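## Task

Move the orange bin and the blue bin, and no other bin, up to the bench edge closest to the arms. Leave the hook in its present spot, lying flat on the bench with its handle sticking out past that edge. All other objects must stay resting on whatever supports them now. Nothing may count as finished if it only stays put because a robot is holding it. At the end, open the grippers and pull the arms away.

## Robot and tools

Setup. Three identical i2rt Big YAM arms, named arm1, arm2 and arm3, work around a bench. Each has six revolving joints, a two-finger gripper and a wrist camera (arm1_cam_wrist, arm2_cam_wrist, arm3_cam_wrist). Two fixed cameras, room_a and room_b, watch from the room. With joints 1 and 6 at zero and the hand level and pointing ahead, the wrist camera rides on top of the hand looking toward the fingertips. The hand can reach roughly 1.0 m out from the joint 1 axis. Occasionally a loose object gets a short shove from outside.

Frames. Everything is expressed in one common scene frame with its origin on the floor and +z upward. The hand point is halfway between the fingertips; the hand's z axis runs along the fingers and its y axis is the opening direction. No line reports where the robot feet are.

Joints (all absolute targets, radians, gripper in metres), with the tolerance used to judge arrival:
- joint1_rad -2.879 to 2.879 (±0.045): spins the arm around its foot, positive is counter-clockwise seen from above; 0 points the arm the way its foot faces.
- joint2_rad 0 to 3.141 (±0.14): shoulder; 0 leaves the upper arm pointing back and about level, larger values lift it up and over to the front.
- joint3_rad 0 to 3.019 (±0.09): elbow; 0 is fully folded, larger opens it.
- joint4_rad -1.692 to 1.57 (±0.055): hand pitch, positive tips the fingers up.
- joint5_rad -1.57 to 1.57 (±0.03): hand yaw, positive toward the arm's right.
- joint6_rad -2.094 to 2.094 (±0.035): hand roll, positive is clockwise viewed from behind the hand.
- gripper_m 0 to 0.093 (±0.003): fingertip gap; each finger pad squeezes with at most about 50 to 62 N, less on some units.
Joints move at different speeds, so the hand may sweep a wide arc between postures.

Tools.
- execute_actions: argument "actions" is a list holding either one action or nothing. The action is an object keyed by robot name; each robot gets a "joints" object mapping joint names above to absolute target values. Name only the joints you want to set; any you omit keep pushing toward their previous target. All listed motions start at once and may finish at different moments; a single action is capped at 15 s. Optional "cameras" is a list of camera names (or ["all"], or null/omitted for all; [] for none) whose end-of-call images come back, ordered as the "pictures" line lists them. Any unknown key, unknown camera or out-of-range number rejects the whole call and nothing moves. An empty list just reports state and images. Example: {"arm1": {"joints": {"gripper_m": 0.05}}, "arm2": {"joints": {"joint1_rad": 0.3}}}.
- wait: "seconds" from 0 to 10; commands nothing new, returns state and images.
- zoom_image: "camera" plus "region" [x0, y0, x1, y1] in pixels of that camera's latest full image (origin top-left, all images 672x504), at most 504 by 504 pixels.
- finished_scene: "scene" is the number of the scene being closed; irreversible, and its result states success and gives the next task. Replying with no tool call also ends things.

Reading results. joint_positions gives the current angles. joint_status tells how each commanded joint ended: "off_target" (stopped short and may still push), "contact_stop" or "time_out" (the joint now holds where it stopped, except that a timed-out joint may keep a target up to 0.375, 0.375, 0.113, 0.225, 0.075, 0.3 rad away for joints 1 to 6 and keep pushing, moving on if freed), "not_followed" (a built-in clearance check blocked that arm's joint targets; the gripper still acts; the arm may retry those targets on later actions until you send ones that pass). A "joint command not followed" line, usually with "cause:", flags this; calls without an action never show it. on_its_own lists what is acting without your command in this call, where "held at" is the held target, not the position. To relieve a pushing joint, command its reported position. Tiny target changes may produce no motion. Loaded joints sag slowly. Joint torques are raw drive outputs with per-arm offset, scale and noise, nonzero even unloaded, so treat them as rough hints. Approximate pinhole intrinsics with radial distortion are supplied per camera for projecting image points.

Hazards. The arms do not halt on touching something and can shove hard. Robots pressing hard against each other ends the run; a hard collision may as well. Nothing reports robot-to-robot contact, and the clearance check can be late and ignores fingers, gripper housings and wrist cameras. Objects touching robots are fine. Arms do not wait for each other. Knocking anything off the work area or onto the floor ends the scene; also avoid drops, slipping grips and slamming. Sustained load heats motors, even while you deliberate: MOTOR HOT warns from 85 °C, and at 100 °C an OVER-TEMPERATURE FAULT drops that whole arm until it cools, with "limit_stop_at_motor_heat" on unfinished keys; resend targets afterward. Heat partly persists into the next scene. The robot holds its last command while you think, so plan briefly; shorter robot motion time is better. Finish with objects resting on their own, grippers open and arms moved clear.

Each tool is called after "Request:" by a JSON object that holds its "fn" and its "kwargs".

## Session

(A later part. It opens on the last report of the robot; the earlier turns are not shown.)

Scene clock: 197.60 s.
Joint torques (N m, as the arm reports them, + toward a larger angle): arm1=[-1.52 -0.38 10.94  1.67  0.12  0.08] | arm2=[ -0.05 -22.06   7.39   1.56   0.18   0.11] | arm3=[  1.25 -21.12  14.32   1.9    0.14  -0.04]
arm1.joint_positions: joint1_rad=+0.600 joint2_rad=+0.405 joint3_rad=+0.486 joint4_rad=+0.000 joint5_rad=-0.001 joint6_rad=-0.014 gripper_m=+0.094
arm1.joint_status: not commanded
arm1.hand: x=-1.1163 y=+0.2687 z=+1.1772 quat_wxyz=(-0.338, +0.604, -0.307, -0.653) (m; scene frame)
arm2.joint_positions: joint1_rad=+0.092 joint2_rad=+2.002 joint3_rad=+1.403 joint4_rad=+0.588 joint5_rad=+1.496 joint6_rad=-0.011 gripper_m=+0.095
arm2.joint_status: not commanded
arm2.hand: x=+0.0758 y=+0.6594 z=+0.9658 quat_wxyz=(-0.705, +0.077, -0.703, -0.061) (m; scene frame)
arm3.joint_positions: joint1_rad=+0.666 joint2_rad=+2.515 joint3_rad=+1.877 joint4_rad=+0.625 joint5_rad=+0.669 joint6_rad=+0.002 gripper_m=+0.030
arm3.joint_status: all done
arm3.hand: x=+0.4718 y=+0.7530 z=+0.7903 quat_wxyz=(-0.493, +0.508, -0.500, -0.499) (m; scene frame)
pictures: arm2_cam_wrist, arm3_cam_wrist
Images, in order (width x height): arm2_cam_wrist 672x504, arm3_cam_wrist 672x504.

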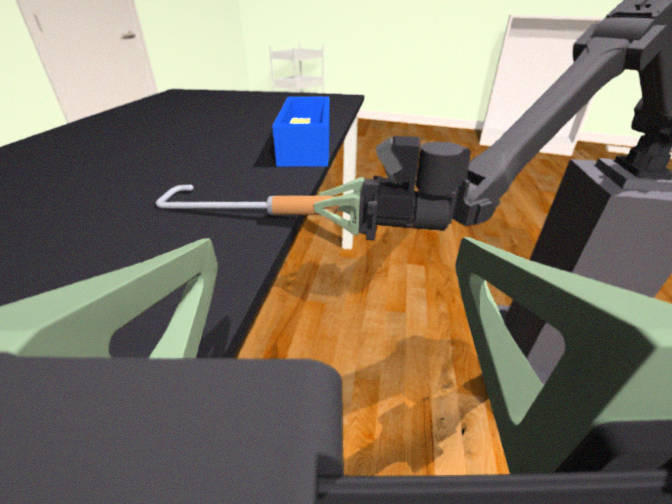

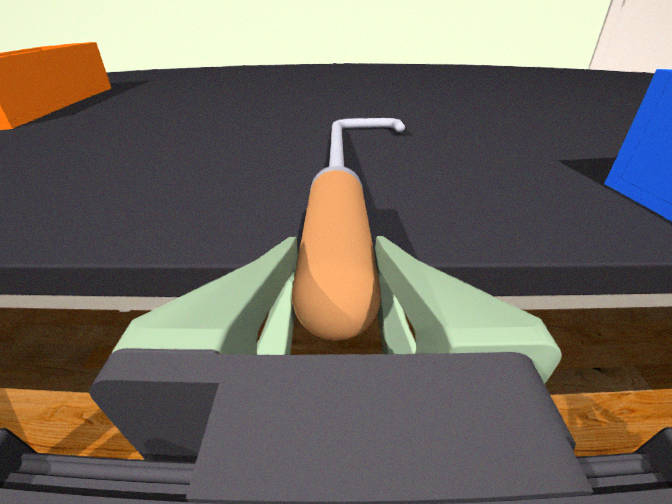

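Request:
{"fn": "execute_actions", "kwargs": {"actions": [{"arm3":{"joints":{"joint4_rad":0.55}},"arm2":{"joints":{"joint3_rad":2.04,"joint5_rad":-0.69,"joint4_rad":0.55}}}], "cameras": []}}

Request:
{"fn": "execute_actions", "kwargs": {"actions": [{"arm3":{"joints":{"gripper_m":0.093}}}], "cameras": []}}

Request:
{"fn": "execute_actions", "kwargs": {"actions": [{"arm3":{"joints":{"joint2_rad":2.0}}}], "cameras": []}}

Request:
{"fn": "execute_actions", "kwargs": {"actions": [{"arm3":{"joints":{"joint1_rad":-0.2,"joint3_rad":1.5,"joint4_rad":0.5,"joint5_rad":-1.5}},"arm2":{"joints":{"joint1_rad":-0.717,"joint2_rad":2.4}}}], "cameras": ["arm2_cam_wrist","arm3_cam_wrist"]}}

Scene clock: 210.23 s.
Joint torques (N m, as the arm reports them, + toward a larger angle): arm1=[-1.55 -0.37 10.94  1.68  0.12  0.08] | arm2=[ -0.13 -22.87  12.02   0.96   0.11   0.14] | arm3=[  1.41 -21.07  14.29   1.06   0.16  -0.06]
arm1.joint_positions: joint1_rad=+0.600 joint2_rad=+0.405 joint3_rad=+0.486 joint4_rad=+0.000 joint5_rad=-0.001 joint6_rad=-0.014 gripper_m=+0.094
arm1.joint_status: not commanded
arm1.hand: x=-1.1163 y=+0.2687 z=+1.1772 quat_wxyz=(-0.338, +0.604, -0.307, -0.653) (m; scene frame)
arm2.joint_positions: joint1_rad=+0.093 joint2_rad=+1.988 joint3_rad=+1.996 joint4_rad=+0.551 joint5_rad=-0.685 joint6_rad=-0.010 gripper_m=+0.095
arm2.joint_status: all done
arm2.hand: x=-0.2212 y=+0.7756 z=+1.2975 quat_wxyz=(-0.428, +0.538, -0.080, -0.722) (m; scene frame)
arm3.joint_positions: joint1_rad=+0.666 joint2_rad=+2.515 joint3_rad=+1.878 joint4_rad=+0.569 joint5_rad=+0.669 joint6_rad=+0.002 gripper_m=+0.030
arm3.joint_status: all done
arm3.hand: x=+0.4719 y=+0.7527 z=+0.7791 quat_wxyz=(-0.491, +0.527, -0.502, -0.479) (m; scene frame)
pictures: none
No camera images: the call's "cameras" was empty. Leave "cameras" out to get every camera's image.

Scene clock: 210.93 s.
Joint torques (N m, as the arm reports them, + toward a larger angle): arm1=[-1.54 -0.36 10.94  1.68  0.12  0.08] | arm2=[  0.12 -22.47  12.02   0.86   0.11   0.15] | arm3=[  1.5  -21.36  14.32   1.42   0.16  -0.04]
arm1.joint_positions: joint1_rad=+0.600 joint2_rad=+0.405 joint3_rad=+0.486 joint4_rad=+0.000 joint5_rad=-0.001 joint6_rad=-0.014 gripper_m=+0.094
arm1.joint_status: not commanded
arm1.hand: x=-1.1163 y=+0.2687 z=+1.1772 quat_wxyz=(-0.338, +0.604, -0.307, -0.653) (m; scene frame)
arm2.joint_positions: joint1_rad=+0.093 joint2_rad=+1.988 joint3_rad=+1.996 joint4_rad=+0.551 joint5_rad=-0.685 joint6_rad=-0.010 gripper_m=+0.095
arm2.joint_status: not commanded
arm2.hand: x=-0.2212 y=+0.7756 z=+1.2975 quat_wxyz=(-0.428, +0.538, -0.080, -0.722) (m; scene frame)
arm3.joint_positions: joint1_rad=+0.666 joint2_rad=+2.515 joint3_rad=+1.878 joint4_rad=+0.559 joint5_rad=+0.669 joint6_rad=+0.002 gripper_m=+0.093
arm3.joint_status: all done
arm3.hand: x=+0.4720 y=+0.7526 z=+0.7769 quat_wxyz=(-0.490, +0.530, -0.502, -0.476) (m; scene frame)
pictures: none
No camera images: the call's "cameras" was empty. Leave "cameras" out to get every camera's image.

Scene clock: 212.70 s.
Joint torques (N m, as the arm reports them, + toward a larger angle): arm1=[-1.55 -0.36 10.94  1.66  0.12  0.08] | arm2=[ -0.19 -22.39  11.94   0.86   0.11   0.16] | arm3=[  0.6  -19.9   11.21   1.18  -0.07  -0.08]
arm1.joint_positions: joint1_rad=+0.600 joint2_rad=+0.405 joint3_rad=+0.486 joint4_rad=+0.000 joint5_rad=-0.001 joint6_rad=-0.014 gripper_m=+0.094
arm1.joint_status: not commanded
arm1.hand: x=-1.1163 y=+0.2687 z=+1.1772 quat_wxyz=(-0.338, +0.604, -0.307, -0.653) (m; scene frame)
arm2.joint_positions: joint1_rad=+0.093 joint2_rad=+1.988 joint3_rad=+1.996 joint4_rad=+0.551 joint5_rad=-0.685 joint6_rad=-0.010 gripper_m=+0.095
arm2.joint_status: not commanded
arm2.hand: x=-0.2212 y=+0.7756 z=+1.2975 quat_wxyz=(-0.428, +0.538, -0.080, -0.722) (m; scene frame)
arm3.joint_positions: joint1_rad=+0.666 joint2_rad=+2.000 joint3_rad=+1.922 joint4_rad=+0.553 joint5_rad=+0.669 joint6_rad=+0.002 gripper_m=+0.093
arm3.joint_status: all done
arm3.hand: x=+0.5219 y=+0.6963 z=+1.2360 quat_wxyz=(-0.498, +0.323, -0.468, -0.654) (m; scene frame)
pictures: none
No camera images: the call's "cameras" was empty. Leave "cameras" out to get every camera's image.

Scene clock: 214.97 s.
Joint torques (N m, as the arm reports them, + toward a larger angle): arm1=[-1.55 -0.37 10.95  1.67  0.12  0.09] | arm2=[ -0.32 -27.35  10.22   1.62   0.05   0.13] | arm3=[  0.87 -18.91   9.34   1.28   0.04  -0.06]
arm1.joint_positions: joint1_rad=+0.600 joint2_rad=+0.405 joint3_rad=+0.486 joint4_rad=+0.000 joint5_rad=-0.001 joint6_rad=-0.014 gripper_m=+0.094
arm1.joint_status: not commanded
arm1.hand: x=-1.1163 y=+0.2687 z=+1.1772 quat_wxyz=(-0.338, +0.604, -0.307, -0.653) (m; scene frame)
arm2.joint_positions: joint1_rad=-0.721 joint2_rad=+2.386 joint3_rad=+2.019 joint4_rad=+0.541 joint5_rad=-0.688 joint6_rad=-0.010 gripper_m=+0.095
arm2.joint_status: all done
arm2.hand: x=+0.4766 y=+0.7644 z=+0.9766 quat_wxyz=(-0.564, +0.494, -0.435, -0.499) (m; scene frame)
arm3.joint_positions: joint1_rad=-0.196 joint2_rad=+2.007 joint3_rad=+1.508 joint4_rad=+0.500 joint5_rad=-1.497 joint6_rad=+0.002 gripper_m=+0.093
arm3.joint_status: all done
arm3.hand: x=+0.8979 y=+0.6860 z=+0.9840 quat_wxyz=(-0.087, +0.700, -0.092, -0.703) (m; scene frame)
pictures: arm2_cam_wrist, arm3_cam_wrist
Images, in order (width x height): arm2_cam_wrist 672x504, arm3_cam_wrist 672x504.

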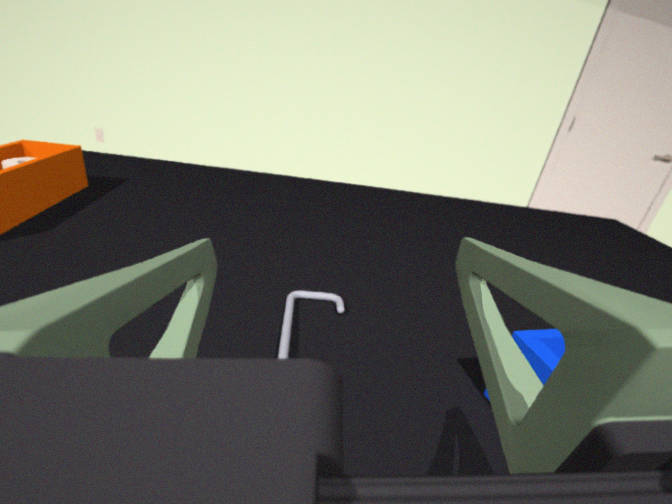

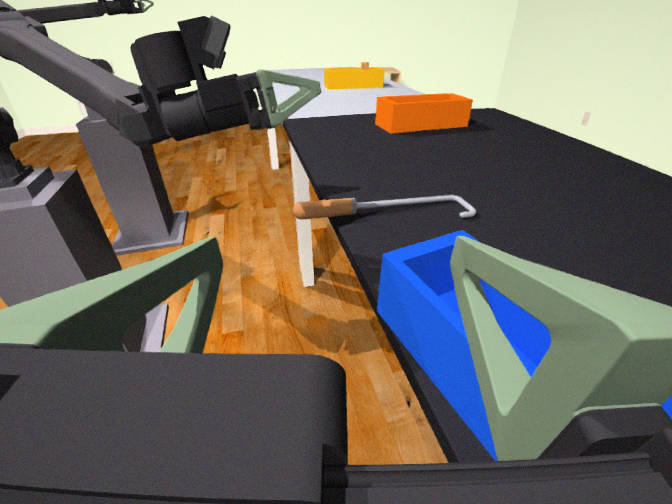

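Request:
{"fn": "execute_actions", "kwargs": {"actions": [{"arm2":{"joints":{"joint2_rad":2.55,"joint3_rad":1.96,"joint4_rad":0.58}}}], "cameras": ["arm2_cam_wrist","arm3_cam_wrist"]}}

Scene clock: 218.00 s.
Joint torques (N m, as the arm reports them, + toward a larger angle): arm1=[-1.54 -0.36 10.95  1.67  0.12  0.08] | arm2=[ -0.34 -29.48   8.56   1.76  -0.02   0.13] | arm3=[  0.87 -19.38   9.25   1.19  -0.02  -0.04]
arm1.joint_positions: joint1_rad=+0.600 joint2_rad=+0.405 joint3_rad=+0.486 joint4_rad=+0.000 joint5_rad=-0.001 joint6_rad=-0.014 gripper_m=+0.094
arm1.joint_status: not commanded
arm1.hand: x=-1.1163 y=+0.2687 z=+1.1772 quat_wxyz=(-0.338, +0.604, -0.307, -0.653) (m; scene frame)
arm2.joint_positions: joint1_rad=-0.721 joint2_rad=+2.557 joint3_rad=+1.949 joint4_rad=+0.574 joint5_rad=-0.688 joint6_rad=-0.010 gripper_m=+0.095
arm2.joint_status: all done
arm2.hand: x=+0.4712 y=+0.7575 z=+0.7939 quat_wxyz=(-0.492, +0.503, -0.510, -0.495) (m; scene frame)
arm3.joint_positions: joint1_rad=-0.196 joint2_rad=+2.007 joint3_rad=+1.508 joint4_rad=+0.500 joint5_rad=-1.497 joint6_rad=+0.002 gripper_m=+0.093
arm3.joint_status: not commanded
arm3.hand: x=+0.8979 y=+0.6860 z=+0.9840 quat_wxyz=(-0.087, +0.700, -0.092, -0.703) (m; scene frame)
pictures: arm2_cam_wrist, arm3_cam_wrist
Images, in order (width x height): arm2_cam_wrist 672x504, arm3_cam_wrist 672x504.

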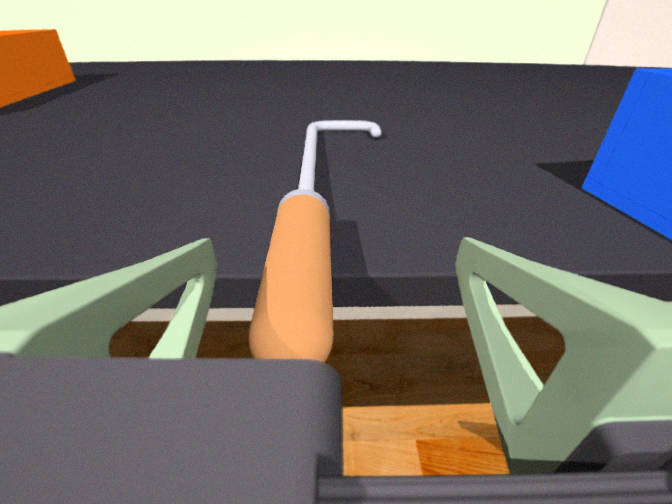

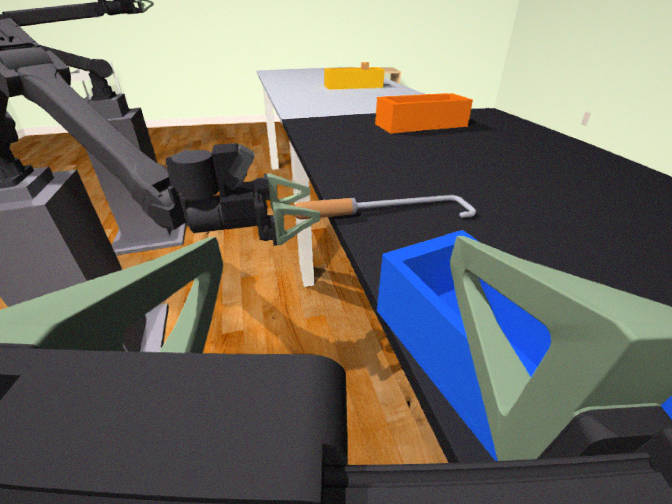

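Request:
{"fn": "execute_actions", "kwargs": {"actions": [{"arm2":{"joints":{"joint1_rad":-0.695,"joint4_rad":0.49}}}], "cameras": []}}

Request:
{"fn": "execute_actions", "kwargs": {"actions": [{"arm2":{"joints":{"gripper_m":0}}}], "cameras": ["arm2_cam_wrist"]}}

Request:
{"fn": "execute_actions", "kwargs": {"actions": [{"arm2":{"joints":{"joint2_rad":2.42,"joint4_rad":0.53,"joint6_rad":1.0}}}], "cameras": []}}

Request:
{"fn": "execute_actions", "kwargs": {"actions": [{"arm2":{"joints":{"joint2_rad":2.25,"joint3_rad":2.2,"joint6_rad":1.59}}}], "cameras": ["arm2_cam_wrist","arm3_cam_wrist"]}}

Scene clock: 222.50 s.
Joint torques (N m, as the arm reports them, + toward a larger angle): arm1=[-1.51 -0.37 10.94  1.67  0.12  0.08] | arm2=[ -0.76 -29.44   8.76   1.17  -0.06   0.13] | arm3=[  0.9  -18.72   9.59   1.23  -0.03  -0.04]
arm1.joint_positions: joint1_rad=+0.600 joint2_rad=+0.405 joint3_rad=+0.486 joint4_rad=+0.000 joint5_rad=-0.001 joint6_rad=-0.014 gripper_m=+0.094
arm1.joint_status: not commanded
arm1.hand: x=-1.1163 y=+0.2687 z=+1.1772 quat_wxyz=(-0.338, +0.604, -0.307, -0.653) (m; scene frame)
arm2.joint_positions: joint1_rad=-0.699 joint2_rad=+2.557 joint3_rad=+1.949 joint4_rad=+0.497 joint5_rad=-0.688 joint6_rad=-0.010 gripper_m=+0.095
arm2.joint_status: all done
arm2.hand: x=+0.4536 y=+0.7672 z=+0.7781 quat_wxyz=(-0.459, +0.511, -0.531, -0.497) (m; scene frame)
arm3.joint_positions: joint1_rad=-0.196 joint2_rad=+2.007 joint3_rad=+1.508 joint4_rad=+0.500 joint5_rad=-1.497 joint6_rad=+0.002 gripper_m=+0.093
arm3.joint_status: not commanded
arm3.hand: x=+0.8979 y=+0.6860 z=+0.9840 quat_wxyz=(-0.087, +0.700, -0.092, -0.703) (m; scene frame)
pictures: none
No camera images: the call's "cameras" was empty. Leave "cameras" out to get every camera's image.

Scene clock: 223.23 s.
Joint torques (N m, as the arm reports them, + toward a larger angle): arm1=[-1.51 -0.37 10.95  1.67  0.12  0.08] | arm2=[ -0.45 -29.77   8.79   1.2   -0.07   0.1 ] | arm3=[  0.4  -18.81   9.26   1.26   0.05  -0.05]
arm1.joint_positions: joint1_rad=+0.600 joint2_rad=+0.405 joint3_rad=+0.486 joint4_rad=+0.000 joint5_rad=-0.001 joint6_rad=-0.014 gripper_m=+0.094
arm1.joint_status: not commanded
arm1.hand: x=-1.1163 y=+0.2687 z=+1.1772 quat_wxyz=(-0.338, +0.604, -0.307, -0.653) (m; scene frame)
arm2.joint_positions: joint1_rad=-0.699 joint2_rad=+2.557 joint3_rad=+1.949 joint4_rad=+0.496 joint5_rad=-0.688 joint6_rad=-0.010 gripper_m=+0.030
arm2.joint_status: gripper_m off_target (ended at +0.030, target +0.000)
arm2.hand: x=+0.4536 y=+0.7671 z=+0.7780 quat_wxyz=(-0.458, +0.511, -0.531, -0.497) (m; scene frame)
arm3.joint_positions: joint1_rad=-0.196 joint2_rad=+2.007 joint3_rad=+1.508 joint4_rad=+0.500 joint5_rad=-1.497 joint6_rad=+0.002 gripper_m=+0.093
arm3.joint_status: not commanded
arm3.hand: x=+0.8979 y=+0.6860 z=+0.9840 quat_wxyz=(-0.087, +0.700, -0.092, -0.703) (m; scene frame)
pictures: arm2_cam_wrist
Images, in order (width x height): arm2_cam_wrist 672x504.

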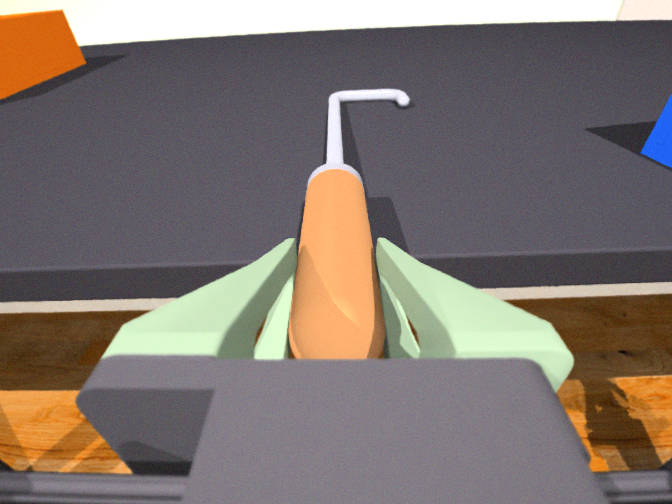

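Scene clock: 225.10 s.
Joint torques (N m, as the arm reports them, + toward a larger angle): arm1=[-1.54 -0.35 10.94  1.67  0.12  0.08] | arm2=[ -0.43 -31.13   9.55   2.57  -0.03   0.2 ] | arm3=[  0.61 -19.19   9.51   1.31  -0.01  -0.06]
arm1.joint_positions: joint1_rad=+0.600 joint2_rad=+0.405 joint3_rad=+0.486 joint4_rad=+0.000 joint5_rad=-0.001 joint6_rad=-0.014 gripper_m=+0.094
arm1.joint_status: not commanded
arm1.hand: x=-1.1163 y=+0.2687 z=+1.1772 quat_wxyz=(-0.338, +0.604, -0.307, -0.653) (m; scene frame)
arm2.joint_positions: joint1_rad=-0.699 joint2_rad=+2.448 joint3_rad=+1.945 joint4_rad=+0.499 joint5_rad=-0.688 joint6_rad=+0.969 gripper_m=+0.030
arm2.joint_status: all done
arm2.hand: x=+0.4558 y=+0.7701 z=+0.8718 quat_wxyz=(-0.203, +0.215, -0.675, -0.676) (m; scene frame)
arm3.joint_positions: joint1_rad=-0.196 joint2_rad=+2.007 joint3_rad=+1.508 joint4_rad=+0.500 joint5_rad=-1.497 joint6_rad=+0.002 gripper_m=+0.093
arm3.joint_status: not commanded
arm3.hand: x=+0.8979 y=+0.6860 z=+0.9840 quat_wxyz=(-0.087, +0.700, -0.092, -0.703) (m; scene frame)
pictures: none
No camera images: the call's "cameras" was empty. Leave "cameras" out to get every camera's image.

Scene clock: 227.70 s.
Joint torques (N m, as the arm reports them, + toward a larger angle): arm1=[-1.52 -0.34 10.94  1.67  0.12  0.09] | arm2=[ -0.27 -31.68  13.42   1.84   0.47   0.39] | arm3=[  0.47 -19.05   9.43   1.14   0.    -0.03]
arm1.joint_positions: joint1_rad=+0.600 joint2_rad=+0.405 joint3_rad=+0.486 joint4_rad=+0.000 joint5_rad=-0.001 joint6_rad=-0.014 gripper_m=+0.094
arm1.joint_status: not commanded
arm1.hand: x=-1.1163 y=+0.2687 z=+1.1772 quat_wxyz=(-0.338, +0.604, -0.307, -0.653) (m; scene frame)
arm2.joint_positions: joint1_rad=-0.697 joint2_rad=+2.291 joint3_rad=+2.139 joint4_rad=+0.512 joint5_rad=-0.698 joint6_rad=+1.541 gripper_m=+0.030
arm2.joint_status: joint6_rad time_out (moved +0.572 of +0.621); the others done
arm2.on_its_own: joint6_rad reads +1.541 and still pushes toward +1.590 since a time_out
arm2.hand: x=+0.4500 y=+0.7677 z=+1.1219 quat_wxyz=(-0.082, +0.100, -0.596, -0.792) (m; scene frame)
arm3.joint_positions: joint1_rad=-0.196 joint2_rad=+2.007 joint3_rad=+1.508 joint4_rad=+0.500 joint5_rad=-1.497 joint6_rad=+0.002 gripper_m=+0.093
arm3.joint_status: not commanded
arm3.hand: x=+0.8979 y=+0.6860 z=+0.9840 quat_wxyz=(-0.087, +0.700, -0.092, -0.703) (m; scene frame)
pictures: arm2_cam_wrist, arm3_cam_wrist
Images, in order (width x height): arm2_cam_wrist 672x504, arm3_cam_wrist 672x504.

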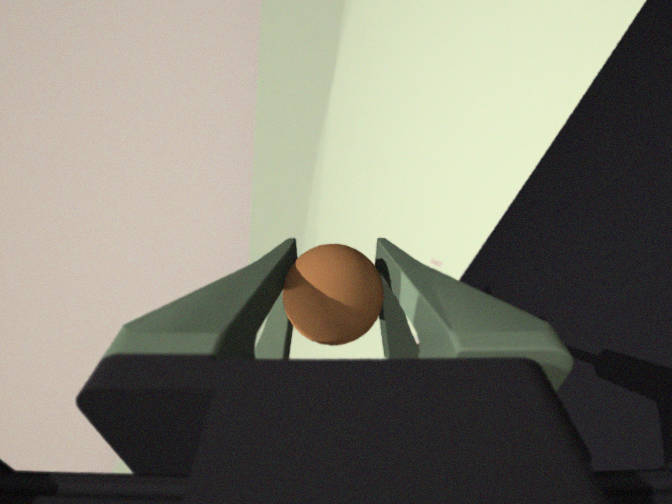

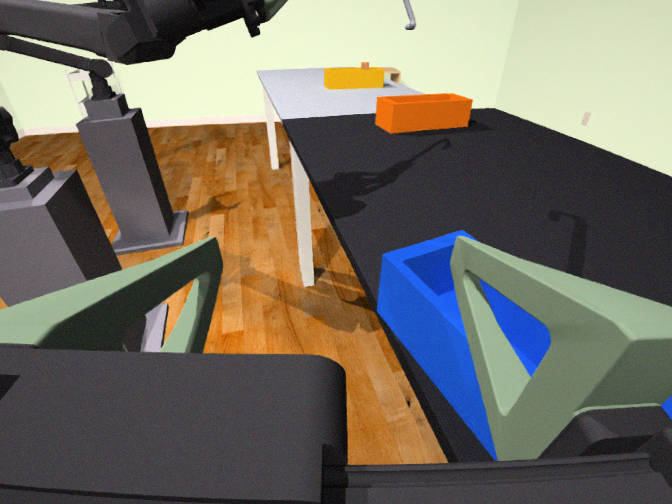

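Drooped again (~40°); compensate with joint5.

Request:
{"fn": "execute_actions", "kwargs": {"actions": [{"arm2":{"joints":{"joint1_rad":0.02,"joint5_rad":0.45,"joint3_rad":2.3,"joint4_rad":0.4}},"arm3":{"joints":{"joint1_rad":0.1,"joint5_rad":-1.0}},"arm1":{"joints":{"joint1_rad":-0.3,"joint2_rad":1.9,"joint3_rad":2.0,"joint4_rad":-0.4,"joint5_rad":0.6}}}], "cameras": []}}

Request:
{"fn": "execute_actions", "kwargs": {"actions": [{"arm2":{"joints":{"joint2_rad":2.46,"joint4_rad":0.33}}}], "cameras": ["arm1_cam_wrist","room_a"]}}

Request:
{"fn": "zoom_image", "kwargs": {"camera": "room_a", "region": [260,400,420,504]}}

Scene clock: 249.10 s.
Joint torques (N m, as the arm reports them, + toward a larger angle): arm1=[ -0.96 -22.58  14.27   1.54   0.29   0.11] | arm2=[ -1.12 -32.38  16.58   2.25   0.     0.37] | arm3=[  2.2  -19.81   9.68   1.51   0.17  -0.05]
arm1.joint_positions: joint1_rad=-0.307 joint2_rad=+1.922 joint3_rad=+1.942 joint4_rad=-0.398 joint5_rad=+0.598 joint6_rad=-0.014 gripper_m=+0.094
arm1.joint_status: all done
arm1.hand: x=-0.6081 y=+0.7419 z=+1.1701 quat_wxyz=(-0.574, +0.347, -0.732, -0.122) (m; scene frame)
arm2.joint_positions: joint1_rad=+0.025 joint2_rad=+2.297 joint3_rad=+2.194 joint4_rad=+0.374 joint5_rad=+0.449 joint6_rad=+1.542 gripper_m=+0.030
arm2.joint_status: joint3_rad time_out (moved +0.055 of +0.161); the others done
arm2.on_its_own: joint3_rad reads +2.194 and still pushes toward +2.300 since a time_out; joint6_rad reads +1.542 and still pushes toward +1.590 since a time_out
arm2.hand: x=+0.0081 y=+0.9265 z=+1.1264 quat_wxyz=(-0.126, -0.152, -0.597, -0.778) (m; scene frame)
arm3.joint_positions: joint1_rad=+0.094 joint2_rad=+2.007 joint3_rad=+1.508 joint4_rad=+0.500 joint5_rad=-1.002 joint6_rad=+0.002 gripper_m=+0.093
arm3.joint_status: all done
arm3.hand: x=+0.7214 y=+0.7256 z=+0.9846 quat_wxyz=(-0.158, +0.687, -0.163, -0.690) (m; scene frame)
pictures: none
No camera images: the call's "cameras" was empty. Leave "cameras" out to get every camera's image.

not run: a stop came earlier in this reply.

This scene's latest camera images include none from room_a. They are from: arm2_cam_wrist, arm3_cam_wrist. Call execute_actions without "cameras", or with room_a in "cameras", to get its image.

Request:
{"fn": "execute_actions", "kwargs": {"actions": [{"arm2":{"joints":{"joint2_rad":2.44,"joint4_rad":0.35}}}], "cameras": ["arm1_cam_wrist","room_a"]}}

Request:
{"fn": "zoom_image", "kwargs": {"camera": "room_a", "region": [260,400,420,504]}}

Scene clock: 253.47 s.
Joint torques (N m, as the arm reports them, + toward a larger angle): arm1=[ -1.01 -22.73  14.25   1.54   0.29   0.11] | arm2=[ -0.8  -35.14  14.24   2.93   0.08   0.3 ] | arm3=[  0.98 -18.85   9.71   1.35   0.18  -0.09]
arm1.joint_positions: joint1_rad=-0.307 joint2_rad=+1.922 joint3_rad=+1.942 joint4_rad=-0.398 joint5_rad=+0.598 joint6_rad=-0.014 gripper_m=+0.094
arm1.joint_status: not commanded
arm1.hand: x=-0.6081 y=+0.7419 z=+1.1701 quat_wxyz=(-0.574, +0.347, -0.732, -0.122) (m; scene frame)
arm2.joint_positions: joint1_rad=+0.025 joint2_rad=+2.500 joint3_rad=+2.225 joint4_rad=+0.308 joint5_rad=+0.449 joint6_rad=+1.549 gripper_m=+0.030
arm2.joint_status: all done
arm2.on_its_own: joint6_rad reads +1.549 and still pushes toward +1.590 since a time_out
arm2.hand: x=+0.0066 y=+0.9641 z=+0.9421 quat_wxyz=(-0.144, -0.134, -0.683, -0.703) (m; scene frame)
arm3.joint_positions: joint1_rad=+0.094 joint2_rad=+2.007 joint3_rad=+1.508 joint4_rad=+0.500 joint5_rad=-1.002 joint6_rad=+0.002 gripper_m=+0.093
arm3.joint_status: not commanded
arm3.hand: x=+0.7214 y=+0.7256 z=+0.9846 quat_wxyz=(-0.158, +0.687, -0.163, -0.690) (m; scene frame)
pictures: arm1_cam_wrist, room_a
Images, in order (width x height): arm1_cam_wrist 672x504, room_a 672x504.

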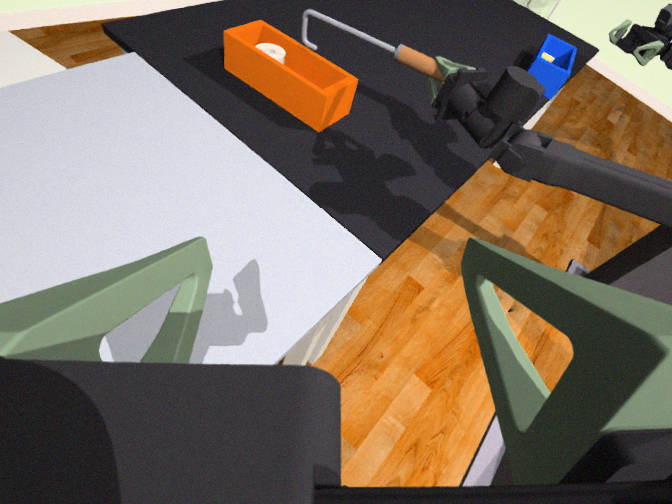

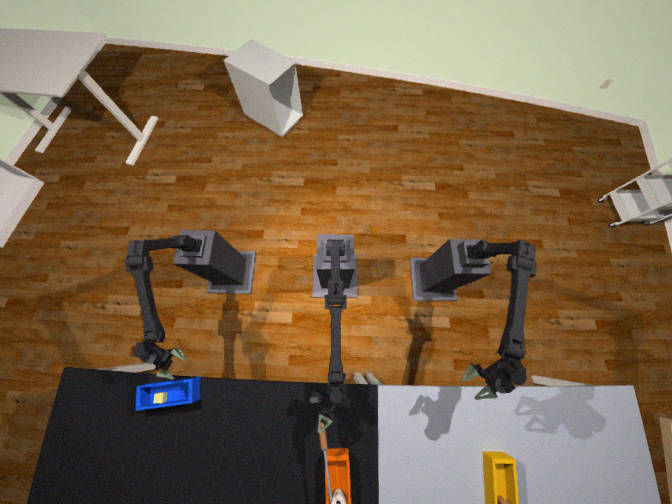

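Region (260, 400, 420, 504) of room_a's 672x504 image, scaled by 3.150, with more detail than that image has; it fills the top 328 rows of this view, and the rest is white.

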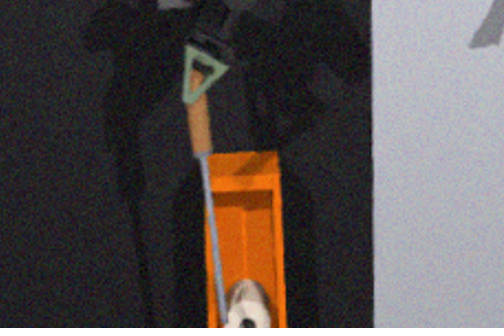

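Request:
{"fn": "execute_actions", "kwargs": {"actions": [{"arm2":{"joints":{"joint5_rad":0.38,"joint2_rad":2.37,"joint3_rad":2.07,"joint4_rad":0.36}}}], "cameras": []}}

Request:
{"fn": "execute_actions", "kwargs": {"actions": [{"arm2":{"joints":{"joint4_rad":0.26}}}], "cameras": []}}

Request:
{"fn": "execute_actions", "kwargs": {"actions": [{"arm2":{"joints":{"joint2_rad":2.26,"joint3_rad":1.83,"joint4_rad":0.38}}}], "cameras": ["arm1_cam_wrist","room_a"]}}

Scene clock: 258.50 s.
Joint torques (N m, as the arm reports them, + toward a larger angle): arm1=[ -0.96 -22.77  14.25   1.55   0.29   0.11] | arm2=[ -1.34 -32.63  10.42   3.06   0.09   0.31] | arm3=[  1.27 -19.51   9.62   1.6    0.18  -0.05]
arm1.joint_positions: joint1_rad=-0.307 joint2_rad=+1.922 joint3_rad=+1.942 joint4_rad=-0.398 joint5_rad=+0.598 joint6_rad=-0.014 gripper_m=+0.094
arm1.joint_status: not commanded
arm1.hand: x=-0.6081 y=+0.7419 z=+1.1701 quat_wxyz=(-0.574, +0.347, -0.732, -0.122) (m; scene frame)
arm2.joint_positions: joint1_rad=+0.024 joint2_rad=+2.415 joint3_rad=+2.048 joint4_rad=+0.316 joint5_rad=+0.379 joint6_rad=+1.549 gripper_m=+0.030
arm2.joint_status: all done
arm2.on_its_own: joint6_rad reads +1.549 and still pushes toward +1.590 since a time_out
arm2.hand: x=-0.0026 y=+0.9412 z=+0.9181 quat_wxyz=(-0.127, -0.103, -0.716, -0.679) (m; scene frame)
arm3.joint_positions: joint1_rad=+0.094 joint2_rad=+2.007 joint3_rad=+1.508 joint4_rad=+0.500 joint5_rad=-1.002 joint6_rad=+0.002 gripper_m=+0.093
arm3.joint_status: not commanded
arm3.hand: x=+0.7214 y=+0.7256 z=+0.9846 quat_wxyz=(-0.158, +0.687, -0.163, -0.690) (m; scene frame)
pictures: none
No camera images: the call's "cameras" was empty. Leave "cameras" out to get every camera's image.

Scene clock: 259.23 s.
Joint torques (N m, as the arm reports them, + toward a larger angle): arm1=[ -1.   -22.76  14.24   1.54   0.29   0.11] | arm2=[ -1.11 -32.81  10.34   2.31   0.12   0.29] | arm3=[  1.36 -19.77   9.73   1.62   0.16  -0.08]
arm1.joint_positions: joint1_rad=-0.307 joint2_rad=+1.922 joint3_rad=+1.942 joint4_rad=-0.398 joint5_rad=+0.598 joint6_rad=-0.014 gripper_m=+0.094
arm1.joint_status: not commanded
arm1.hand: x=-0.6081 y=+0.7419 z=+1.1701 quat_wxyz=(-0.574, +0.347, -0.732, -0.122) (m; scene frame)
arm2.joint_positions: joint1_rad=+0.024 joint2_rad=+2.415 joint3_rad=+2.048 joint4_rad=+0.235 joint5_rad=+0.379 joint6_rad=+1.549 gripper_m=+0.030
arm2.joint_status: all done
arm2.on_its_own: joint6_rad reads +1.549 and still pushes toward +1.590 since a time_out
arm2.hand: x=-0.0025 y=+0.9394 z=+0.8989 quat_wxyz=(-0.132, -0.096, -0.743, -0.649) (m; scene frame)
arm3.joint_positions: joint1_rad=+0.094 joint2_rad=+2.007 joint3_rad=+1.508 joint4_rad=+0.500 joint5_rad=-1.002 joint6_rad=+0.002 gripper_m=+0.093
arm3.joint_status: not commanded
arm3.hand: x=+0.7214 y=+0.7256 z=+0.9846 quat_wxyz=(-0.158, +0.687, -0.163, -0.690) (m; scene frame)
pictures: none
No camera images: the call's "cameras" was empty. Leave "cameras" out to get every camera's image.

Scene clock: 260.20 s.
Joint torques (N m, as the arm reports them, + toward a larger angle): arm1=[ -0.96 -22.76  14.25   1.54   0.29   0.11] | arm2=[ -1.08 -31.62   8.82   2.83   0.12   0.23] | arm3=[  1.55 -19.03   9.74   1.59   0.22  -0.08]
arm1.joint_positions: joint1_rad=-0.307 joint2_rad=+1.922 joint3_rad=+1.942 joint4_rad=-0.398 joint5_rad=+0.598 joint6_rad=-0.014 gripper_m=+0.094
arm1.joint_status: not commanded
arm1.hand: x=-0.6081 y=+0.7419 z=+1.1701 quat_wxyz=(-0.574, +0.347, -0.732, -0.122) (m; scene frame)
arm2.joint_positions: joint1_rad=+0.024 joint2_rad=+2.307 joint3_rad=+1.826 joint4_rad=+0.343 joint5_rad=+0.379 joint6_rad=+1.557 gripper_m=+0.030
arm2.joint_status: all done
arm2.hand: x=-0.0003 y=+0.8979 z=+0.8923 quat_wxyz=(-0.130, -0.099, -0.744, -0.648) (m; scene frame)
arm3.joint_positions: joint1_rad=+0.094 joint2_rad=+2.007 joint3_rad=+1.508 joint4_rad=+0.500 joint5_rad=-1.002 joint6_rad=+0.002 gripper_m=+0.093
arm3.joint_status: not commanded
arm3.hand: x=+0.7214 y=+0.7256 z=+0.9846 quat_wxyz=(-0.158, +0.687, -0.163, -0.690) (m; scene frame)
pictures: arm1_cam_wrist, room_a
Images, in order (width x height): arm1_cam_wrist 672x504, room_a 672x504.

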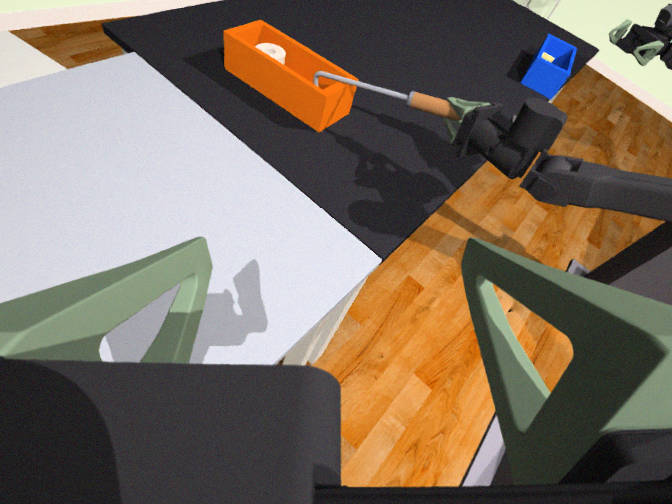

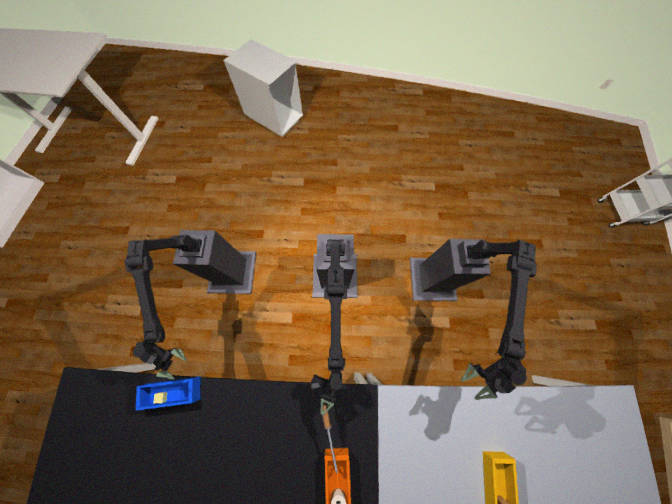

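Request:
{"fn": "execute_actions", "kwargs": {"actions": [{"arm2":{"joints":{"joint2_rad":2.145,"joint3_rad":1.6,"joint4_rad":0.49}},"arm3":{"joints":{"joint1_rad":-0.2,"joint5_rad":-1.5}}}], "cameras": []}}

Request:
{"fn": "execute_actions", "kwargs": {"actions": [{"arm2":{"joints":{"joint2_rad":2.025,"joint3_rad":1.38,"joint4_rad":0.59}}}], "cameras": []}}

Request:
{"fn": "execute_actions", "kwargs": {"actions": [{"arm2":{"joints":{"joint2_rad":1.91,"joint3_rad":1.165,"joint4_rad":0.68}}}], "cameras": []}}

Request:
{"fn": "execute_actions", "kwargs": {"actions": [{"arm2":{"joints":{"joint2_rad":1.79,"joint3_rad":0.965,"joint4_rad":0.76}}}], "cameras": []}}

Request:
{"fn": "execute_actions", "kwargs": {"actions": [{"arm2":{"joints":{"joint2_rad":1.675,"joint3_rad":0.775,"joint4_rad":0.83}}}], "cameras": ["arm1_cam_wrist","arm3_cam_wrist"]}}

Scene clock: 267.37 s.
Joint torques (N m, as the arm reports them, + toward a larger angle): arm1=[ -0.97 -22.79  14.26   1.54   0.29   0.11] | arm2=[ -0.76 -28.73   8.24   2.74   0.14   0.21] | arm3=[  0.77 -19.2    9.45   1.08   0.02  -0.05]
arm1.joint_positions: joint1_rad=-0.307 joint2_rad=+1.922 joint3_rad=+1.942 joint4_rad=-0.398 joint5_rad=+0.598 joint6_rad=-0.014 gripper_m=+0.094
arm1.joint_status: not commanded
arm1.hand: x=-0.6081 y=+0.7419 z=+1.1701 quat_wxyz=(-0.574, +0.347, -0.732, -0.122) (m; scene frame)
arm2.joint_positions: joint1_rad=+0.024 joint2_rad=+2.188 joint3_rad=+1.598 joint4_rad=+0.455 joint5_rad=+0.379 joint6_rad=+1.561 gripper_m=+0.030
arm2.joint_status: all done
arm2.hand: x=+0.0023 y=+0.8467 z=+0.8921 quat_wxyz=(-0.128, -0.100, -0.743, -0.649) (m; scene frame)
arm3.joint_positions: joint1_rad=-0.194 joint2_rad=+2.007 joint3_rad=+1.508 joint4_rad=+0.500 joint5_rad=-1.497 joint6_rad=+0.002 gripper_m=+0.093
arm3.joint_status: all done
arm3.hand: x=+0.8963 y=+0.6858 z=+0.9840 quat_wxyz=(-0.086, +0.700, -0.091, -0.703) (m; scene frame)
pictures: none
No camera images: the call's "cameras" was empty. Leave "cameras" out to get every camera's image.

Scene clock: 268.27 s.
Joint torques (N m, as the arm reports them, + toward a larger angle): arm1=[ -0.95 -22.75  14.25   1.54   0.29   0.11] | arm2=[ -0.68 -26.25   7.99   2.81   0.13   0.2 ] | arm3=[  0.8  -19.09   9.45   1.21   0.01  -0.06]
arm1.joint_positions: joint1_rad=-0.307 joint2_rad=+1.922 joint3_rad=+1.942 joint4_rad=-0.398 joint5_rad=+0.598 joint6_rad=-0.014 gripper_m=+0.094
arm1.joint_status: not commanded
arm1.hand: x=-0.6081 y=+0.7419 z=+1.1701 quat_wxyz=(-0.574, +0.347, -0.732, -0.122) (m; scene frame)
arm2.joint_positions: joint1_rad=+0.024 joint2_rad=+2.064 joint3_rad=+1.376 joint4_rad=+0.551 joint5_rad=+0.379 joint6_rad=+1.561 gripper_m=+0.030
arm2.joint_status: all done
arm2.hand: x=+0.0053 y=+0.7890 z=+0.8930 quat_wxyz=(-0.129, -0.100, -0.744, -0.648) (m; scene frame)
arm3.joint_positions: joint1_rad=-0.194 joint2_rad=+2.007 joint3_rad=+1.508 joint4_rad=+0.500 joint5_rad=-1.497 joint6_rad=+0.002 gripper_m=+0.093
arm3.joint_status: not commanded
arm3.hand: x=+0.8963 y=+0.6858 z=+0.9840 quat_wxyz=(-0.086, +0.700, -0.091, -0.703) (m; scene frame)
pictures: none
No camera images: the call's "cameras" was empty. Leave "cameras" out to get every camera's image.

Scene clock: 269.13 s.
Joint torques (N m, as the arm reports them, + toward a larger angle): arm1=[ -0.98 -22.75  14.25   1.54   0.29   0.11] | arm2=[ -0.85 -23.16   7.46   2.77   0.15   0.21] | arm3=[  0.45 -18.75   9.47   1.18   0.01  -0.05]
arm1.joint_positions: joint1_rad=-0.307 joint2_rad=+1.922 joint3_rad=+1.942 joint4_rad=-0.398 joint5_rad=+0.598 joint6_rad=-0.014 gripper_m=+0.094
arm1.joint_status: not commanded
arm1.hand: x=-0.6081 y=+0.7419 z=+1.1701 quat_wxyz=(-0.574, +0.347, -0.732, -0.122) (m; scene frame)
arm2.joint_positions: joint1_rad=+0.024 joint2_rad=+1.944 joint3_rad=+1.161 joint4_rad=+0.643 joint5_rad=+0.379 joint6_rad=+1.561 gripper_m=+0.030
arm2.joint_status: all done
arm2.hand: x=+0.0086 y=+0.7269 z=+0.8923 quat_wxyz=(-0.129, -0.100, -0.745, -0.647) (m; scene frame)
arm3.joint_positions: joint1_rad=-0.194 joint2_rad=+2.007 joint3_rad=+1.508 joint4_rad=+0.500 joint5_rad=-1.497 joint6_rad=+0.002 gripper_m=+0.093
arm3.joint_status: not commanded
arm3.hand: x=+0.8963 y=+0.6858 z=+0.9840 quat_wxyz=(-0.086, +0.700, -0.091, -0.703) (m; scene frame)
pictures: none
No camera images: the call's "cameras" was empty. Leave "cameras" out to get every camera's image.

Scene clock: 269.97 s.
Joint torques (N m, as the arm reports them, + toward a larger angle): arm1=[ -0.97 -22.73  14.25   1.54   0.29   0.11] | arm2=[ -1.18 -20.38   7.19   2.95   0.14   0.19] | arm3=[  0.14 -19.39   9.48   1.23  -0.02  -0.06]
arm1.joint_positions: joint1_rad=-0.307 joint2_rad=+1.922 joint3_rad=+1.942 joint4_rad=-0.398 joint5_rad=+0.598 joint6_rad=-0.014 gripper_m=+0.094
arm1.joint_status: not commanded
arm1.hand: x=-0.6081 y=+0.7419 z=+1.1701 quat_wxyz=(-0.574, +0.347, -0.732, -0.122) (m; scene frame)
arm2.joint_positions: joint1_rad=+0.024 joint2_rad=+1.821 joint3_rad=+0.958 joint4_rad=+0.720 joint5_rad=+0.379 joint6_rad=+1.561 gripper_m=+0.030
arm2.joint_status: all done
arm2.hand: x=+0.0119 y=+0.6627 z=+0.8932 quat_wxyz=(-0.129, -0.100, -0.746, -0.646) (m; scene frame)
arm3.joint_positions: joint1_rad=-0.194 joint2_rad=+2.007 joint3_rad=+1.508 joint4_rad=+0.500 joint5_rad=-1.497 joint6_rad=+0.002 gripper_m=+0.093
arm3.joint_status: not commanded
arm3.hand: x=+0.8963 y=+0.6858 z=+0.9840 quat_wxyz=(-0.086, +0.700, -0.091, -0.703) (m; scene frame)
pictures: none
No camera images: the call's "cameras" was empty. Leave "cameras" out to get every camera's image.

Scene clock: 270.80 s.
Joint torques (N m, as the arm reports them, + toward a larger angle): arm1=[ -0.99 -22.72  14.25   1.55   0.29   0.11] | arm2=[ -0.62 -17.2    6.82   2.95   0.12   0.21] | arm3=[ -0.27 -18.57   9.5    1.23   0.01  -0.05]
arm1.joint_positions: joint1_rad=-0.307 joint2_rad=+1.922 joint3_rad=+1.942 joint4_rad=-0.398 joint5_rad=+0.598 joint6_rad=-0.014 gripper_m=+0.094
arm1.joint_status: not commanded
arm1.hand: x=-0.6081 y=+0.7419 z=+1.1701 quat_wxyz=(-0.574, +0.347, -0.732, -0.122) (m; scene frame)
arm2.joint_positions: joint1_rad=+0.024 joint2_rad=+1.701 joint3_rad=+0.768 joint4_rad=+0.791 joint5_rad=+0.379 joint6_rad=+1.561 gripper_m=+0.030
arm2.joint_status: all done
arm2.hand: x=+0.0153 y=+0.5988 z=+0.8928 quat_wxyz=(-0.129, -0.100, -0.746, -0.646) (m; scene frame)
arm3.joint_positions: joint1_rad=-0.194 joint2_rad=+2.007 joint3_rad=+1.508 joint4_rad=+0.500 joint5_rad=-1.497 joint6_rad=+0.002 gripper_m=+0.093
arm3.joint_status: not commanded
arm3.hand: x=+0.8963 y=+0.6858 z=+0.9840 quat_wxyz=(-0.086, +0.700, -0.091, -0.703) (m; scene frame)
pictures: arm1_cam_wrist, arm3_cam_wrist
Images, in order (width x height): arm1_cam_wrist 672x504, arm3_cam_wrist 672x504.

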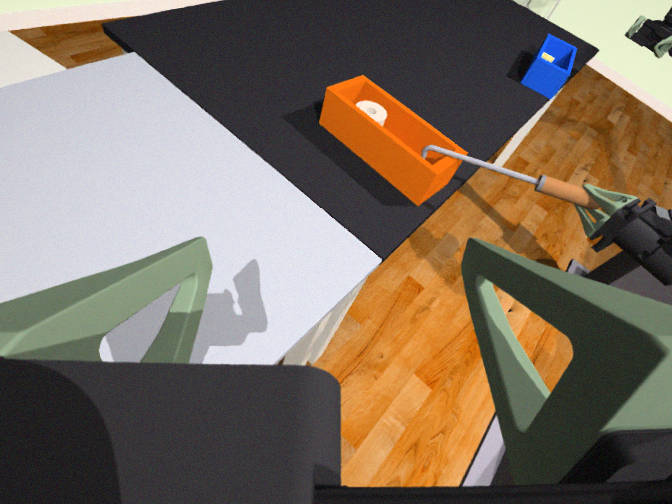

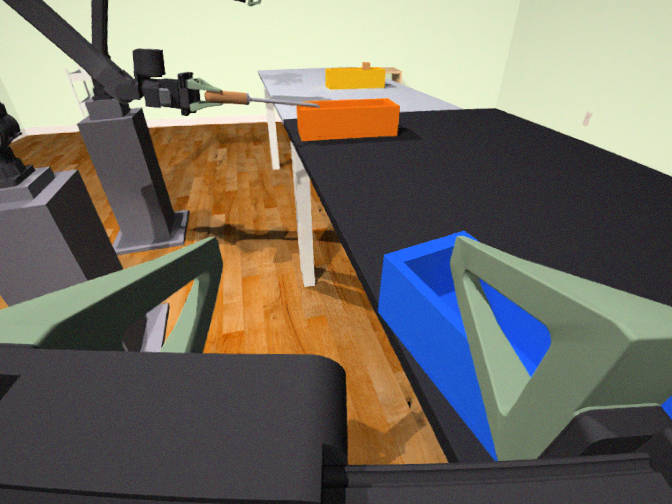

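Request:
{"fn": "execute_actions", "kwargs": {"actions": [{"arm2":{"joints":{"joint3_rad":1.3}},"arm1":{"joints":{"joint1_rad":0.3,"joint2_rad":0.5,"joint3_rad":0.6,"joint4_rad":0,"joint5_rad":0}}}], "cameras": []}}

Request:
{"fn": "execute_actions", "kwargs": {"actions": [{"arm2":{"joints":{"joint1_rad":-0.71,"joint2_rad":1.9,"joint3_rad":2.0,"joint4_rad":0.4,"joint5_rad":-0.69}}}], "cameras": []}}

Request:
{"fn": "execute_actions", "kwargs": {"actions": [{"arm2":{"joints":{"joint2_rad":2.32}}}], "cameras": []}}

Request:
{"fn": "execute_actions", "kwargs": {"actions": [{"arm2":{"joints":{"joint6_rad":-0.02}}}], "cameras": ["arm3_cam_wrist","room_a"]}}

Scene clock: 277.03 s.
Joint torques (N m, as the arm reports them, + toward a larger angle): arm1=[-1.68 -1.32 11.22  1.82 -0.09  0.08] | arm2=[ -0.96 -20.6   13.5    2.3   -0.01   0.22] | arm3=[  0.33 -19.47   9.39   1.18   0.01  -0.06]
arm1.joint_positions: joint1_rad=+0.302 joint2_rad=+0.506 joint3_rad=+0.583 joint4_rad=-0.005 joint5_rad=+0.003 joint6_rad=-0.013 gripper_m=+0.094
arm1.joint_status: all done
arm1.hand: x=-1.0366 y=+0.3352 z=+1.2039 quat_wxyz=(-0.430, +0.554, -0.397, -0.592) (m; scene frame)
arm2.joint_positions: joint1_rad=+0.024 joint2_rad=+1.703 joint3_rad=+1.229 joint4_rad=+0.799 joint5_rad=+0.379 joint6_rad=+1.559 gripper_m=+0.030
arm2.joint_status: all done
arm2.hand: x=+0.0095 y=+0.7021 z=+1.1332 quat_wxyz=(-0.094, -0.134, -0.578, -0.800) (m; scene frame)
arm3.joint_positions: joint1_rad=-0.194 joint2_rad=+2.007 joint3_rad=+1.508 joint4_rad=+0.500 joint5_rad=-1.497 joint6_rad=+0.002 gripper_m=+0.093
arm3.joint_status: not commanded
arm3.hand: x=+0.8963 y=+0.6858 z=+0.9840 quat_wxyz=(-0.086, +0.700, -0.091, -0.703) (m; scene frame)
pictures: none
No camera images: the call's "cameras" was empty. Leave "cameras" out to get every camera's image.

Scene clock: 279.20 s.
Joint torques (N m, as the arm reports them, + toward a larger angle): arm1=[-1.66 -1.44 11.19  1.85 -0.09  0.08] | arm2=[ -0.44 -24.76  14.59   2.01   0.51   0.23] | arm3=[  0.65 -18.89   9.54   1.2    0.03  -0.04]
arm1.joint_positions: joint1_rad=+0.302 joint2_rad=+0.506 joint3_rad=+0.583 joint4_rad=-0.005 joint5_rad=+0.003 joint6_rad=-0.013 gripper_m=+0.094
arm1.joint_status: not commanded
arm1.hand: x=-1.0366 y=+0.3352 z=+1.2039 quat_wxyz=(-0.430, +0.554, -0.397, -0.592) (m; scene frame)
arm2.joint_positions: joint1_rad=-0.713 joint2_rad=+1.928 joint3_rad=+1.925 joint4_rad=+0.377 joint5_rad=-0.700 joint6_rad=+1.557 gripper_m=+0.030
arm2.joint_status: all done
arm2.hand: x=+0.3974 y=+0.6820 z=+1.2717 quat_wxyz=(-0.084, +0.094, -0.593, -0.795) (m; scene frame)
arm3.joint_positions: joint1_rad=-0.194 joint2_rad=+2.007 joint3_rad=+1.508 joint4_rad=+0.500 joint5_rad=-1.497 joint6_rad=+0.002 gripper_m=+0.093
arm3.joint_status: not commanded
arm3.hand: x=+0.8963 y=+0.6858 z=+0.9840 quat_wxyz=(-0.086, +0.700, -0.091, -0.703) (m; scene frame)
pictures: none
No camera images: the call's "cameras" was empty. Leave "cameras" out to get every camera's image.

Scene clock: 280.97 s.
Joint torques (N m, as the arm reports them, + toward a larger angle): arm1=[-1.68 -1.4  11.19  1.84 -0.09  0.08] | arm2=[ -0.54 -30.6   12.27   2.49  -0.04   0.13] | arm3=[  0.31 -18.51   9.4    1.18   0.03  -0.08]
arm1.joint_positions: joint1_rad=+0.302 joint2_rad=+0.506 joint3_rad=+0.583 joint4_rad=-0.005 joint5_rad=+0.003 joint6_rad=-0.013 gripper_m=+0.094
arm1.joint_status: not commanded
arm1.hand: x=-1.0366 y=+0.3352 z=+1.2039 quat_wxyz=(-0.430, +0.554, -0.397, -0.592) (m; scene frame)
arm2.joint_positions: joint1_rad=-0.713 joint2_rad=+2.348 joint3_rad=+1.951 joint4_rad=+0.371 joint5_rad=-0.688 joint6_rad=+1.570 gripper_m=+0.030
arm2.joint_status: all done
arm2.hand: x=+0.4644 y=+0.7612 z=+0.9359 quat_wxyz=(+0.006, -0.004, -0.714, -0.700) (m; scene frame)
arm3.joint_positions: joint1_rad=-0.194 joint2_rad=+2.007 joint3_rad=+1.508 joint4_rad=+0.500 joint5_rad=-1.497 joint6_rad=+0.002 gripper_m=+0.093
arm3.joint_status: not commanded
arm3.hand: x=+0.8963 y=+0.6858 z=+0.9840 quat_wxyz=(-0.086, +0.700, -0.091, -0.703) (m; scene frame)
pictures: none
No camera images: the call's "cameras" was empty. Leave "cameras" out to get every camera's image.

Scene clock: 283.10 s.
Joint torques (N m, as the arm reports them, + toward a larger angle): arm1=[-1.68 -1.38 11.2   1.84 -0.09  0.08] | arm2=[ -0.44 -30.61  12.21   2.18   0.12  -0.15] | arm3=[  0.63 -19.03   9.4    1.22   0.    -0.08]
arm1.joint_positions: joint1_rad=+0.302 joint2_rad=+0.506 joint3_rad=+0.583 joint4_rad=-0.005 joint5_rad=+0.003 joint6_rad=-0.013 gripper_m=+0.094
arm1.joint_status: not commanded
arm1.hand: x=-1.0366 y=+0.3352 z=+1.2039 quat_wxyz=(-0.430, +0.554, -0.397, -0.592) (m; scene frame)
arm2.joint_positions: joint1_rad=-0.712 joint2_rad=+2.347 joint3_rad=+1.951 joint4_rad=+0.379 joint5_rad=-0.692 joint6_rad=+0.003 gripper_m=+0.030
arm2.joint_status: all done
arm2.hand: x=+0.4630 y=+0.7615 z=+0.9383 quat_wxyz=(-0.491, +0.503, -0.504, -0.502) (m; scene frame)
arm3.joint_positions: joint1_rad=-0.194 joint2_rad=+2.007 joint3_rad=+1.508 joint4_rad=+0.500 joint5_rad=-1.497 joint6_rad=+0.002 gripper_m=+0.093
arm3.joint_status: not commanded
arm3.hand: x=+0.8963 y=+0.6858 z=+0.9840 quat_wxyz=(-0.086, +0.700, -0.091, -0.703) (m; scene frame)
pictures: arm3_cam_wrist, room_a
Images, in order (width x height): arm3_cam_wrist 672x504, room_a 672x504.

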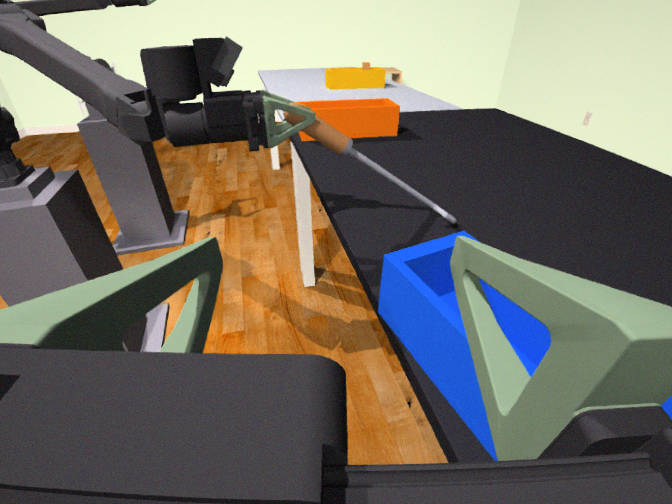

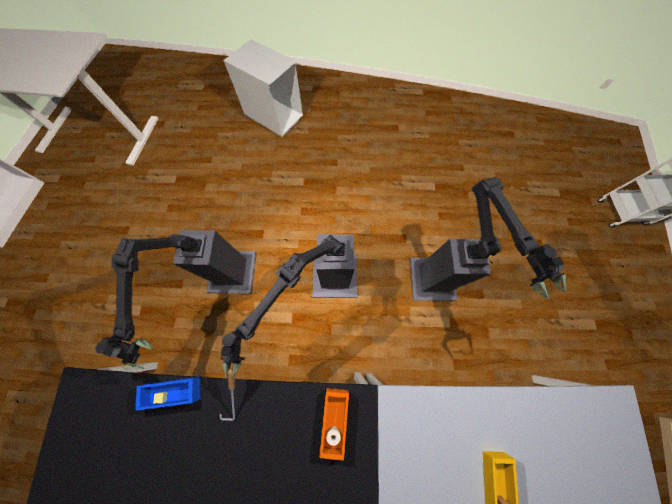

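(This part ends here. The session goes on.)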